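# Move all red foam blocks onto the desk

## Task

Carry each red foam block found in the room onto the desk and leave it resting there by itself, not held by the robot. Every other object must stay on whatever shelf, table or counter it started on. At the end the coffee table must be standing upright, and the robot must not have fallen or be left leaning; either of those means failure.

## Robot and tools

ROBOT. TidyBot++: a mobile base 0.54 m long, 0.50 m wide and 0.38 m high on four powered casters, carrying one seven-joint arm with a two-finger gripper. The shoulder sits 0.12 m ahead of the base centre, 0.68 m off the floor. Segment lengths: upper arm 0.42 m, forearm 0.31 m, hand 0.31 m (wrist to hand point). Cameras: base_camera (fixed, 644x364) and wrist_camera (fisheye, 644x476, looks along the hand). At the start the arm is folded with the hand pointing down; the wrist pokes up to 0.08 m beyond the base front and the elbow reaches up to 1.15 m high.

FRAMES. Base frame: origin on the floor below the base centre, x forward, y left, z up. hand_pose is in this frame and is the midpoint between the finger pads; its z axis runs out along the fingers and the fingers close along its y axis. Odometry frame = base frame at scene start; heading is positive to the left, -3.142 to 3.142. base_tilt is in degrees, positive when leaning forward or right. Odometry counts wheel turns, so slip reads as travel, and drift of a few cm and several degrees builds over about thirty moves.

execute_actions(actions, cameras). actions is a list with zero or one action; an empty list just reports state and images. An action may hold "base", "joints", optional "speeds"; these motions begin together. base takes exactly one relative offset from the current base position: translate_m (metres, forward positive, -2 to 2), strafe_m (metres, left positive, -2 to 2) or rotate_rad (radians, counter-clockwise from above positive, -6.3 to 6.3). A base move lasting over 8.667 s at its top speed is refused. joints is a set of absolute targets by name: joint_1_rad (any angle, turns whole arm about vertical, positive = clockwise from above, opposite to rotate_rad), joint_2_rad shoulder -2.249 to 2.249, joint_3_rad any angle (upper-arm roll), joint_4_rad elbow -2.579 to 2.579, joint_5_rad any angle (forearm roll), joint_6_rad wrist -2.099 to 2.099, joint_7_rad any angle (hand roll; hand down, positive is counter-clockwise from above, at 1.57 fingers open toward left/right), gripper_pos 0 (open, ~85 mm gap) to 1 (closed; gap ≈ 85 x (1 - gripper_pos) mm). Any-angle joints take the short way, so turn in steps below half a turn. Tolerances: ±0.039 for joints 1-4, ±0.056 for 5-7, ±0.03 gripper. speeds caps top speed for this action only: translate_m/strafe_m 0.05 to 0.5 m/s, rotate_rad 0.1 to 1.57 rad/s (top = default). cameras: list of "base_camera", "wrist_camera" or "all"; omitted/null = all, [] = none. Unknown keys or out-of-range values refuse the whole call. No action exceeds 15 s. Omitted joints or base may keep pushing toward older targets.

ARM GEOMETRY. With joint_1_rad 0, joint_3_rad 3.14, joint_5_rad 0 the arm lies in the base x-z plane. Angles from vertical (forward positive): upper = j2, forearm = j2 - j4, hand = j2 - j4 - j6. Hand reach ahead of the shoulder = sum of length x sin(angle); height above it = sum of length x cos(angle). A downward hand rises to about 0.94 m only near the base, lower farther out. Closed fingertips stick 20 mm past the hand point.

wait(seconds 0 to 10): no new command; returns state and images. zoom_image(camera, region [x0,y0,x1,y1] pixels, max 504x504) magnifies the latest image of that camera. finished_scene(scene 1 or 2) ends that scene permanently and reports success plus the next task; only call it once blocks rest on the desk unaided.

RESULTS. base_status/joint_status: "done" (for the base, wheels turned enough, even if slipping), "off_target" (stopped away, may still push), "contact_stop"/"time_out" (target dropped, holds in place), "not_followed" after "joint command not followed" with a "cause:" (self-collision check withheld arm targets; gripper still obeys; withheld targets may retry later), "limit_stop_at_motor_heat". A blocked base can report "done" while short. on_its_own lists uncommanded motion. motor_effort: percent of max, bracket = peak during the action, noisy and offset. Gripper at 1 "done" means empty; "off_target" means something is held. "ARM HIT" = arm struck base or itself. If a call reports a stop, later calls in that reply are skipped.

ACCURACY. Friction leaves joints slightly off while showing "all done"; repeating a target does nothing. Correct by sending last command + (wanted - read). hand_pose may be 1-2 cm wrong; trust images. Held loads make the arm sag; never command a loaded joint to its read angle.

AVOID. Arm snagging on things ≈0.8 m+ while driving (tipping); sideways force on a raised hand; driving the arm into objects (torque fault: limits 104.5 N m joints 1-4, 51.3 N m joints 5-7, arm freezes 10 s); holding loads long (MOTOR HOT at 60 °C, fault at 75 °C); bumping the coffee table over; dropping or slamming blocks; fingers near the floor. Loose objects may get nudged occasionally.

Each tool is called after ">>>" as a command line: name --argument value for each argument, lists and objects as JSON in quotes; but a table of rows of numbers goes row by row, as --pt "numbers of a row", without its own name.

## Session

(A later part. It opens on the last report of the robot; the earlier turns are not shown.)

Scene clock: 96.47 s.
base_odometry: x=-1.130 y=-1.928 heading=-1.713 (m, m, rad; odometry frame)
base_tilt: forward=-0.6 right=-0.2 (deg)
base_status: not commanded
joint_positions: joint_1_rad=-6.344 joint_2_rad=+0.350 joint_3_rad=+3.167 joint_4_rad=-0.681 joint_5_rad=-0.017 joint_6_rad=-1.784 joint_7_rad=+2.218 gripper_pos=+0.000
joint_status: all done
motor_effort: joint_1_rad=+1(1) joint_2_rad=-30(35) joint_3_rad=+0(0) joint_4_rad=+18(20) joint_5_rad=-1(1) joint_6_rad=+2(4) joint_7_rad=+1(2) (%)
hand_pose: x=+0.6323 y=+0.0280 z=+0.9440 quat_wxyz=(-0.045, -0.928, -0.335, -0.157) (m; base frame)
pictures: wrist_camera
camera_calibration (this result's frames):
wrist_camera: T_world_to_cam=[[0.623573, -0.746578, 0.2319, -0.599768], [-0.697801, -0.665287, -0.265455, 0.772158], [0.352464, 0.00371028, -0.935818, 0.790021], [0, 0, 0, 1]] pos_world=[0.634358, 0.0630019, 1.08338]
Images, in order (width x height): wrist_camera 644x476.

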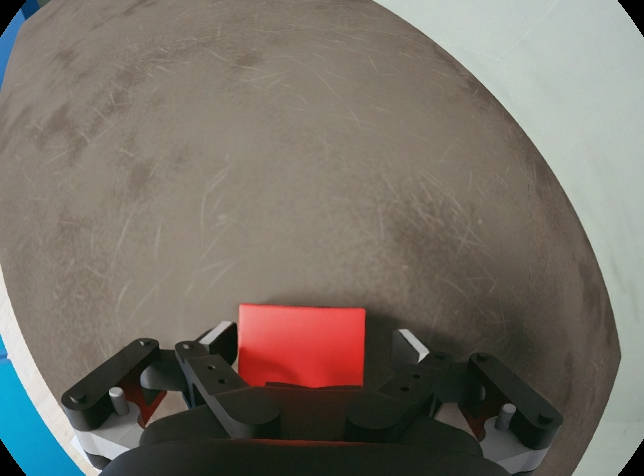

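>>> execute_actions --actions '[{"joints":{"gripper_pos":1}}]' --cameras '[]'

>>> execute_actions --actions '[{"joints":{"joint_2_rad":-0.2}}]' --cameras '[]'

>>> execute_actions --actions '[{"base":{"translate_m":-0.5},"joints":{"joint_2_rad":-0.6,"joint_4_rad":-1.6,"joint_6_rad":-1.6,"joint_7_rad":1.57,"joint_1_rad":-6.283}}]' --cameras '[]'

>>> execute_actions --actions '[{"base":{"rotate_rad":-1.57}}]'

Scene clock: 100.00 s.
base_odometry: x=-1.130 y=-1.928 heading=-1.713 (m, m, rad; odometry frame)
base_tilt: forward=-0.6 right=-0.2 (deg)
base_status: not commanded
joint_positions: joint_1_rad=-6.345 joint_2_rad=+0.344 joint_3_rad=+3.167 joint_4_rad=-0.677 joint_5_rad=-0.017 joint_6_rad=-1.784 joint_7_rad=+2.218 gripper_pos=+0.385
joint_status: gripper_pos off_target (ended at +0.385, target +1.000)
motor_effort: joint_1_rad=+1(1) joint_2_rad=-30(32) joint_3_rad=+1(0) joint_4_rad=+19(19) joint_5_rad=-1(1) joint_6_rad=+3(3) joint_7_rad=+0(1) (%)
hand_pose: x=+0.6312 y=+0.0282 z=+0.9486 quat_wxyz=(-0.047, -0.927, -0.335, -0.161) (m; base frame)
pictures: none
No camera images: the call's "cameras" was empty. Leave "cameras" out to get every camera's image.

Scene clock: 102.00 s.
base_odometry: x=-1.130 y=-1.928 heading=-1.713 (m, m, rad; odometry frame)
base_tilt: forward=-0.6 right=-0.2 (deg)
base_status: not commanded
joint_positions: joint_1_rad=-6.345 joint_2_rad=-0.204 joint_3_rad=+3.167 joint_4_rad=-0.675 joint_5_rad=-0.017 joint_6_rad=-1.785 joint_7_rad=+2.218 gripper_pos=+0.385
joint_status: all done
motor_effort: joint_1_rad=+1(1) joint_2_rad=-5(34) joint_3_rad=+1(1) joint_4_rad=+14(19) joint_5_rad=-1(1) joint_6_rad=+7(6) joint_7_rad=+1(1) (%)
hand_pose: x=+0.4176 y=+0.0150 z=+1.1769 quat_wxyz=(-0.120, -0.850, -0.307, -0.411) (m; base frame)
pictures: none
No camera images: the call's "cameras" was empty. Leave "cameras" out to get every camera's image.

Scene clock: 104.47 s.
base_odometry: x=-1.060 y=-1.433 heading=-1.713 (m, m, rad; odometry frame)
base_tilt: forward=-0.6 right=-0.2 (deg)
base_status: done
joint_positions: joint_1_rad=-6.302 joint_2_rad=-0.599 joint_3_rad=+3.167 joint_4_rad=-1.577 joint_5_rad=-0.020 joint_6_rad=-1.639 joint_7_rad=+1.589 gripper_pos=+0.385
joint_status: all done
motor_effort: joint_1_rad=+1(2) joint_2_rad=+4(9) joint_3_rad=+1(5) joint_4_rad=+19(20) joint_5_rad=-2(1) joint_6_rad=+4(7) joint_7_rad=+2(1) (%)
hand_pose: x=+0.2988 y=+0.0034 z=+0.9359 quat_wxyz=(+0.014, -0.966, -0.009, -0.260) (m; base frame)
pictures: none
No camera images: the call's "cameras" was empty. Leave "cameras" out to get every camera's image.

Scene clock: 106.77 s.
base_odometry: x=-1.060 y=-1.433 heading=+3.001 (m, m, rad; odometry frame)
base_tilt: forward=-0.6 right=-0.2 (deg)
base_status: done
joint_positions: joint_1_rad=-6.300 joint_2_rad=-0.599 joint_3_rad=+3.167 joint_4_rad=-1.577 joint_5_rad=-0.020 joint_6_rad=-1.636 joint_7_rad=+1.589 gripper_pos=+0.385
joint_status: not commanded
motor_effort: joint_1_rad=+1(1) joint_2_rad=+4(4) joint_3_rad=+1(2) joint_4_rad=+19(19) joint_5_rad=-1(2) joint_6_rad=+3(4) joint_7_rad=+1(2) (%)
hand_pose: x=+0.2995 y=+0.0030 z=+0.9363 quat_wxyz=(+0.013, -0.965, -0.008, -0.261) (m; base frame)
pictures: base_camera, wrist_camera
camera_calibration (this result's frames):
wrist_camera: T_world_to_cam=[[0.0379836, -0.998891, 0.0278231, -0.0419418], [-0.855096, -0.0468979, -0.516344, 0.801427], [0.517077, -0.00417879, -0.855929, 0.776204], [0, 0, 0, 1]] pos_world=[0.285533, -0.00106641, 1.07935]
Images, in order (width x height): base_camera 644x364, wrist_camera 644x476.

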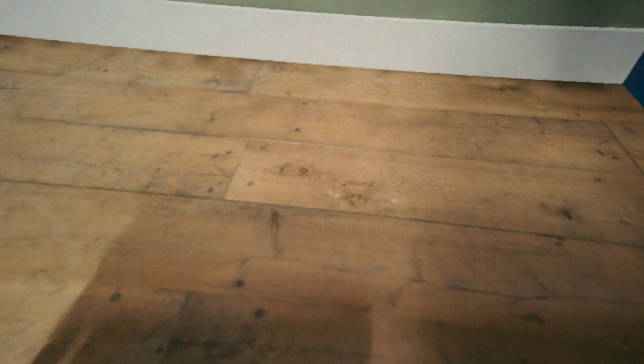

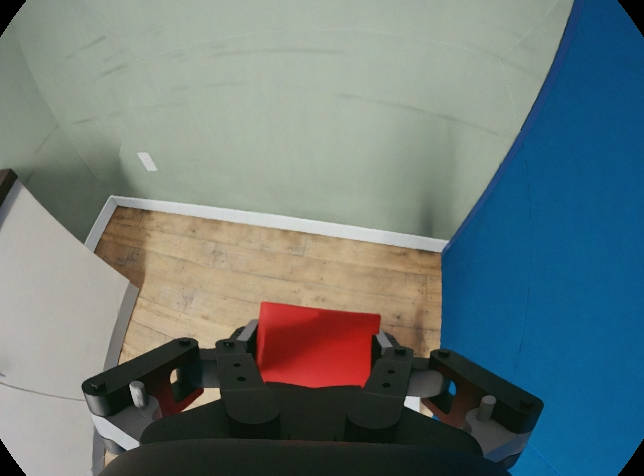

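>>> execute_actions --actions '[{"base":{"rotate_rad":-0.135}}]' --cameras '[]'

>>> execute_actions --actions '[{"base":{"translate_m":-2.0}}]'

>>> execute_actions --actions '[{"base":{"translate_m":-0.31},"joints":{"joint_6_rad":-2.0}}]'

Scene clock: 109.53 s.
base_odometry: x=-1.060 y=-1.433 heading=+2.867 (m, m, rad; odometry frame)
base_tilt: forward=-0.6 right=-0.2 (deg)
base_status: done
joint_positions: joint_1_rad=-6.299 joint_2_rad=-0.599 joint_3_rad=+3.167 joint_4_rad=-1.577 joint_5_rad=-0.020 joint_6_rad=-1.636 joint_7_rad=+1.589 gripper_pos=+0.385
joint_status: not commanded
motor_effort: joint_1_rad=+0(1) joint_2_rad=+4(4) joint_3_rad=+1(2) joint_4_rad=+19(19) joint_5_rad=-1(2) joint_6_rad=+4(4) joint_7_rad=+2(2) (%)
hand_pose: x=+0.2995 y=+0.0028 z=+0.9363 quat_wxyz=(+0.013, -0.965, -0.007, -0.261) (m; base frame)
pictures: none
No camera images: the call's "cameras" was empty. Leave "cameras" out to get every camera's image.

Scene clock: 114.90 s.
base_odometry: x=+0.865 y=-1.977 heading=+2.867 (m, m, rad; odometry frame)
base_tilt: forward=-0.6 right=-0.2 (deg)
base_status: done
joint_positions: joint_1_rad=-6.299 joint_2_rad=-0.602 joint_3_rad=+3.167 joint_4_rad=-1.578 joint_5_rad=-0.020 joint_6_rad=-1.635 joint_7_rad=+1.589 gripper_pos=+0.385
joint_status: not commanded
motor_effort: joint_1_rad=+1(1) joint_2_rad=+5(7) joint_3_rad=+1(1) joint_4_rad=+19(20) joint_5_rad=-1(2) joint_6_rad=+3(5) joint_7_rad=+1(1) (%)
hand_pose: x=+0.2989 y=+0.0028 z=+0.9367 quat_wxyz=(+0.013, -0.965, -0.007, -0.262) (m; base frame)
pictures: base_camera, wrist_camera
camera_calibration (this result's frames):
wrist_camera: T_world_to_cam=[[0.0369499, -0.998928, 0.0278813, -0.041853], [-0.853584, -0.0460573, -0.518915, 0.80302], [0.519643, -0.00462522, -0.854371, 0.774637], [0, 0, 0, 1]] pos_world=[0.284457, -0.00124033, 1.07969]
Images, in order (width x height): base_camera 644x364, wrist_camera 644x476.

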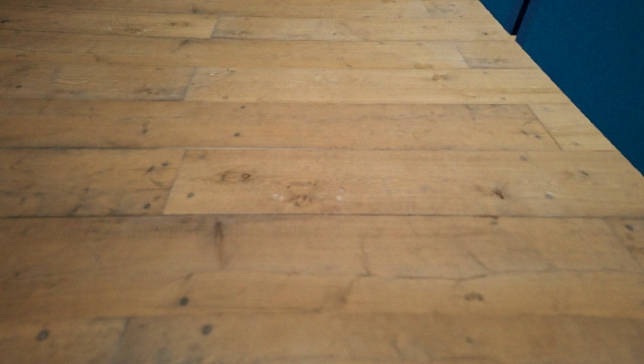

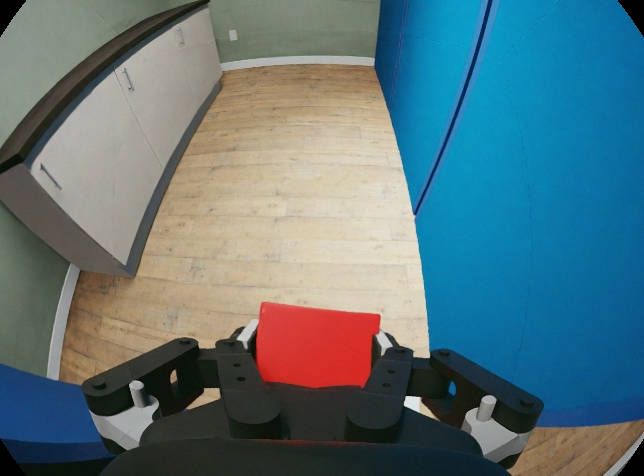

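Scene clock: 116.83 s.
base_odometry: x=+1.164 y=-2.062 heading=+2.866 (m, m, rad; odometry frame)
base_tilt: forward=-0.7 right=-0.2 (deg)
base_status: done
joint_positions: joint_1_rad=-6.299 joint_2_rad=-0.605 joint_3_rad=+3.167 joint_4_rad=-1.581 joint_5_rad=-0.020 joint_6_rad=-1.982 joint_7_rad=+1.589 gripper_pos=+0.385
joint_status: all done
motor_effort: joint_1_rad=+1(0) joint_2_rad=+6(9) joint_3_rad=+1(1) joint_4_rad=+17(19) joint_5_rad=-1(2) joint_6_rad=+1(4) joint_7_rad=+1(2) (%)
hand_pose: x=+0.1970 y=+0.0034 z=+0.8981 quat_wxyz=(+0.015, -0.996, -0.010, -0.091) (m; base frame)
pictures: base_camera, wrist_camera
camera_calibration (this result's frames):
wrist_camera: T_world_to_cam=[[0.055131, -0.998387, 0.013543, -0.0270949], [-0.978813, -0.0567189, -0.196746, 0.431447], [0.197196, -0.00240932, -0.980361, 0.971263], [0, 0, 0, 1]] pos_world=[0.23227, -0.000239871, 1.03744]
Images, in order (width x height): base_camera 644x364, wrist_camera 644x476.

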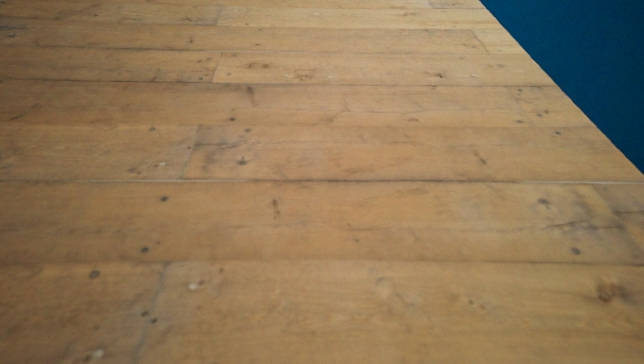

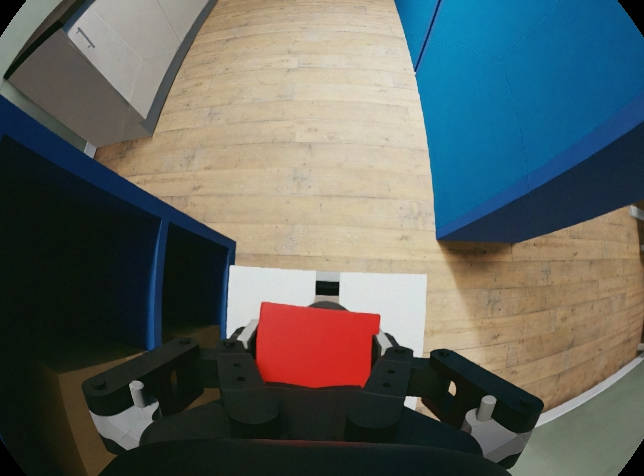

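>>> execute_actions --actions '[{"base":{"strafe_m":-1.6}}]' --cameras '[]'

>>> execute_actions --actions '[{"base":{"translate_m":1.1}}]' --cameras '[]'

>>> execute_actions --actions '[{"base":{"rotate_rad":-1.57},"joints":{"joint_2_rad":0.1,"joint_4_rad":-1.1,"joint_6_rad":-1.3}}]'

Scene clock: 123.53 s.
base_odometry: x=+1.601 y=-0.522 heading=+2.865 (m, m, rad; odometry frame)
base_tilt: forward=-0.7 right=-0.2 (deg)
base_status: done
joint_positions: joint_1_rad=-6.299 joint_2_rad=-0.605 joint_3_rad=+3.167 joint_4_rad=-1.581 joint_5_rad=-0.020 joint_6_rad=-1.982 joint_7_rad=+1.589 gripper_pos=+0.385
joint_status: not commanded
motor_effort: joint_1_rad=+1(0) joint_2_rad=+6(7) joint_3_rad=+1(3) joint_4_rad=+17(17) joint_5_rad=-2(2) joint_6_rad=+1(1) joint_7_rad=+0(1) (%)
hand_pose: x=+0.1971 y=+0.0034 z=+0.8981 quat_wxyz=(+0.015, -0.996, -0.010, -0.091) (m; base frame)
pictures: none
No camera images: the call's "cameras" was empty. Leave "cameras" out to get every camera's image.

Scene clock: 127.10 s.
base_odometry: x=+0.542 y=-0.222 heading=+2.865 (m, m, rad; odometry frame)
base_tilt: forward=-0.7 right=-0.2 (deg)
base_status: done
joint_positions: joint_1_rad=-6.299 joint_2_rad=-0.598 joint_3_rad=+3.167 joint_4_rad=-1.581 joint_5_rad=-0.020 joint_6_rad=-1.982 joint_7_rad=+1.589 gripper_pos=+0.385
joint_status: not commanded
motor_effort: joint_1_rad=+1(1) joint_2_rad=+6(9) joint_3_rad=+1(1) joint_4_rad=+17(18) joint_5_rad=-1(2) joint_6_rad=+1(2) joint_7_rad=+1(1) (%)
hand_pose: x=+0.1986 y=+0.0034 z=+0.8975 quat_wxyz=(+0.015, -0.996, -0.010, -0.088) (m; base frame)
pictures: none
No camera images: the call's "cameras" was empty. Leave "cameras" out to get every camera's image.

Scene clock: 129.47 s.
base_odometry: x=+0.542 y=-0.222 heading=+1.296 (m, m, rad; odometry frame)
base_tilt: forward=-0.6 right=-0.2 (deg)
base_status: done
joint_positions: joint_1_rad=-6.291 joint_2_rad=+0.105 joint_3_rad=+3.167 joint_4_rad=-1.129 joint_5_rad=-0.021 joint_6_rad=-1.333 joint_7_rad=+1.589 gripper_pos=+0.385
joint_status: all done
motor_effort: joint_1_rad=+1(3) joint_2_rad=-24(27) joint_3_rad=+1(4) joint_4_rad=+21(22) joint_5_rad=-2(1) joint_6_rad=+4(4) joint_7_rad=+2(1) (%)
hand_pose: x=+0.6293 y=-0.0008 z=+0.9431 quat_wxyz=(+0.004, -0.959, -0.001, -0.284) (m; base frame)
pictures: base_camera, wrist_camera
camera_calibration (this result's frames):
wrist_camera: T_world_to_cam=[[0.0178899, -0.998914, 0.0430288, -0.0600699], [-0.830641, -0.0388028, -0.555454, 1.10826], [0.55652, -0.0258044, -0.830433, 0.562618], [0, 0, 0, 1]] pos_world=[0.608529, -0.00248323, 1.08539]
Images, in order (width x height): base_camera 644x364, wrist_camera 644x476.

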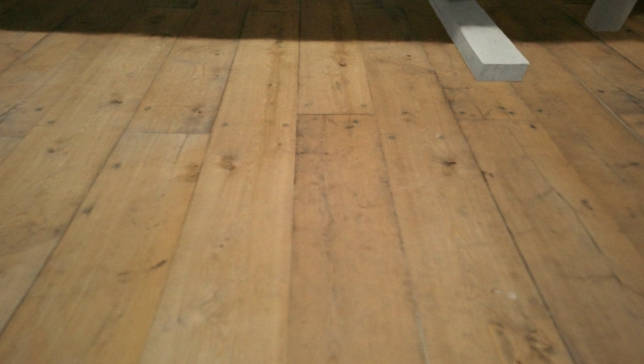

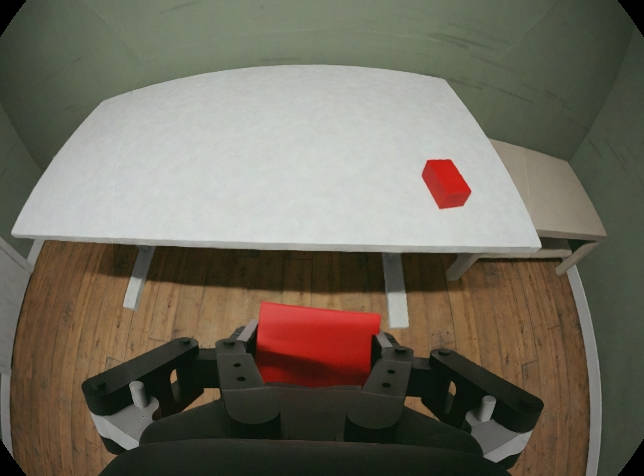

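>>> execute_actions --actions '[{"base":{"translate_m":0.25},"joints":{"joint_2_rad":0.35,"joint_4_rad":-0.8,"joint_6_rad":-1.45}}]' --cameras '[]'

>>> execute_actions --actions '[{"joints":{"joint_2_rad":0.62,"joint_4_rad":-0.71,"joint_6_rad":-1.41}}]' --cameras '[]'

>>> execute_actions --actions '[{"joints":{"joint_2_rad":0.7}}]' --cameras '[]'

>>> execute_actions --actions '[{"joints":{"gripper_pos":0}}]' --cameras '[]'

>>> execute_actions --actions '[{"joints":{"joint_2_rad":0.2,"joint_6_rad":-1.8}}]' --cameras '["wrist_camera"]'

Scene clock: 134.57 s.
base_odometry: x=+0.610 y=+0.019 heading=+1.295 (m, m, rad; odometry frame)
base_tilt: forward=-0.6 right=-0.2 (deg)
base_status: done
joint_positions: joint_1_rad=-6.291 joint_2_rad=+0.359 joint_3_rad=+3.167 joint_4_rad=-0.827 joint_5_rad=-0.021 joint_6_rad=-1.413 joint_7_rad=+1.589 gripper_pos=+0.385
joint_status: all done
motor_effort: joint_1_rad=+1(0) joint_2_rad=-34(40) joint_3_rad=+1(0) joint_4_rad=+20(22) joint_5_rad=-1(2) joint_6_rad=+4(6) joint_7_rad=+1(1) (%)
hand_pose: x=+0.7193 y=+0.0001 z=+0.9268 quat_wxyz=(+0.001, -0.963, -0.003, -0.268) (m; base frame)
pictures: none
No camera images: the call's "cameras" was empty. Leave "cameras" out to get every camera's image.

Scene clock: 136.30 s.
base_odometry: x=+0.610 y=+0.019 heading=+1.295 (m, m, rad; odometry frame)
base_tilt: forward=-0.6 right=-0.2 (deg)
base_status: not commanded
joint_positions: joint_1_rad=-6.291 joint_2_rad=+0.625 joint_3_rad=+3.167 joint_4_rad=-0.736 joint_5_rad=-0.021 joint_6_rad=-1.413 joint_7_rad=+1.589 gripper_pos=+0.385
joint_status: all done
motor_effort: joint_1_rad=+0(1) joint_2_rad=-43(48) joint_3_rad=+0(0) joint_4_rad=+21(23) joint_5_rad=-1(1) joint_6_rad=+3(5) joint_7_rad=+1(2) (%)
hand_pose: x=+0.7849 y=+0.0007 z=+0.7976 quat_wxyz=(+0.000, -0.983, -0.004, -0.183) (m; base frame)
pictures: none
No camera images: the call's "cameras" was empty. Leave "cameras" out to get every camera's image.

Scene clock: 137.50 s.
base_odometry: x=+0.610 y=+0.019 heading=+1.295 (m, m, rad; odometry frame)
base_tilt: forward=-0.6 right=-0.2 (deg)
base_status: not commanded
joint_positions: joint_1_rad=-6.291 joint_2_rad=+0.688 joint_3_rad=+3.167 joint_4_rad=-0.717 joint_5_rad=-0.021 joint_6_rad=-1.411 joint_7_rad=+1.589 gripper_pos=+0.385
joint_status: all done
motor_effort: joint_1_rad=+1(3) joint_2_rad=-41(45) joint_3_rad=+0(0) joint_4_rad=+18(21) joint_5_rad=-1(0) joint_6_rad=+2(4) joint_7_rad=+1(2) (%)
hand_pose: x=+0.7960 y=+0.0008 z=+0.7637 quat_wxyz=(+0.000, -0.987, -0.004, -0.162) (m; base frame)
pictures: none
No camera images: the call's "cameras" was empty. Leave "cameras" out to get every camera's image.

Scene clock: 138.60 s.
base_odometry: x=+0.610 y=+0.019 heading=+1.295 (m, m, rad; odometry frame)
base_tilt: forward=-0.6 right=-0.2 (deg)
base_status: not commanded
joint_positions: joint_1_rad=-6.291 joint_2_rad=+0.692 joint_3_rad=+3.167 joint_4_rad=-0.717 joint_5_rad=-0.021 joint_6_rad=-1.411 joint_7_rad=+1.589 gripper_pos=+0.000
joint_status: all done
motor_effort: joint_1_rad=+1(0) joint_2_rad=-44(44) joint_3_rad=+0(0) joint_4_rad=+20(21) joint_5_rad=-1(2) joint_6_rad=+3(2) joint_7_rad=+2(2) (%)
hand_pose: x=+0.7964 y=+0.0008 z=+0.7611 quat_wxyz=(+0.000, -0.987, -0.004, -0.160) (m; base frame)
pictures: none
No camera images: the call's "cameras" was empty. Leave "cameras" out to get every camera's image.

Scene clock: 140.57 s.
base_odometry: x=+0.610 y=+0.019 heading=+1.295 (m, m, rad; odometry frame)
base_tilt: forward=-0.6 right=-0.2 (deg)
base_status: not commanded
joint_positions: joint_1_rad=-6.291 joint_2_rad=+0.196 joint_3_rad=+3.167 joint_4_rad=-0.717 joint_5_rad=-0.021 joint_6_rad=-1.766 joint_7_rad=+1.589 gripper_pos=+0.000
joint_status: all done
motor_effort: joint_1_rad=+1(1) joint_2_rad=-24(47) joint_3_rad=+1(1) joint_4_rad=+17(22) joint_5_rad=-1(1) joint_6_rad=+4(4) joint_7_rad=+1(1) (%)
hand_pose: x=+0.5890 y=+0.0011 z=+1.0083 quat_wxyz=(+0.003, -0.973, -0.005, -0.230) (m; base frame)
pictures: wrist_camera
camera_calibration (this result's frames):
wrist_camera: T_world_to_cam=[[0.0306477, -0.99852, 0.0449226, -0.0697038], [-0.887147, -0.0478792, -0.458996, 1.04708], [0.460468, -0.0257858, -0.887302, 0.753122], [0, 0, 0, 1]] pos_world=[0.584264, -0.0000473478, 1.15198]
Images, in order (width x height): wrist_camera 644x476.

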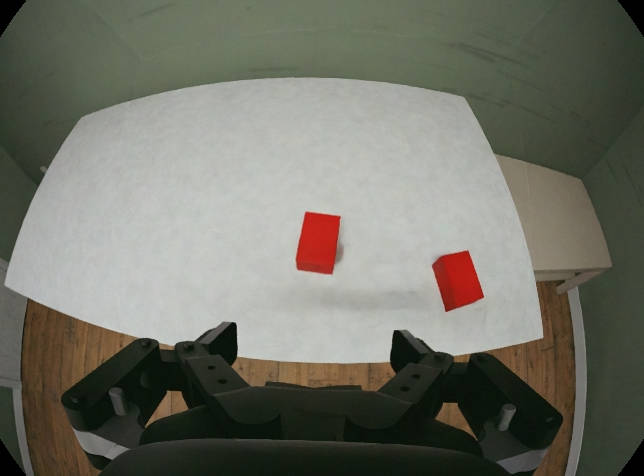

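>>> finished_scene --scene 2

The scene is finished: the task was done.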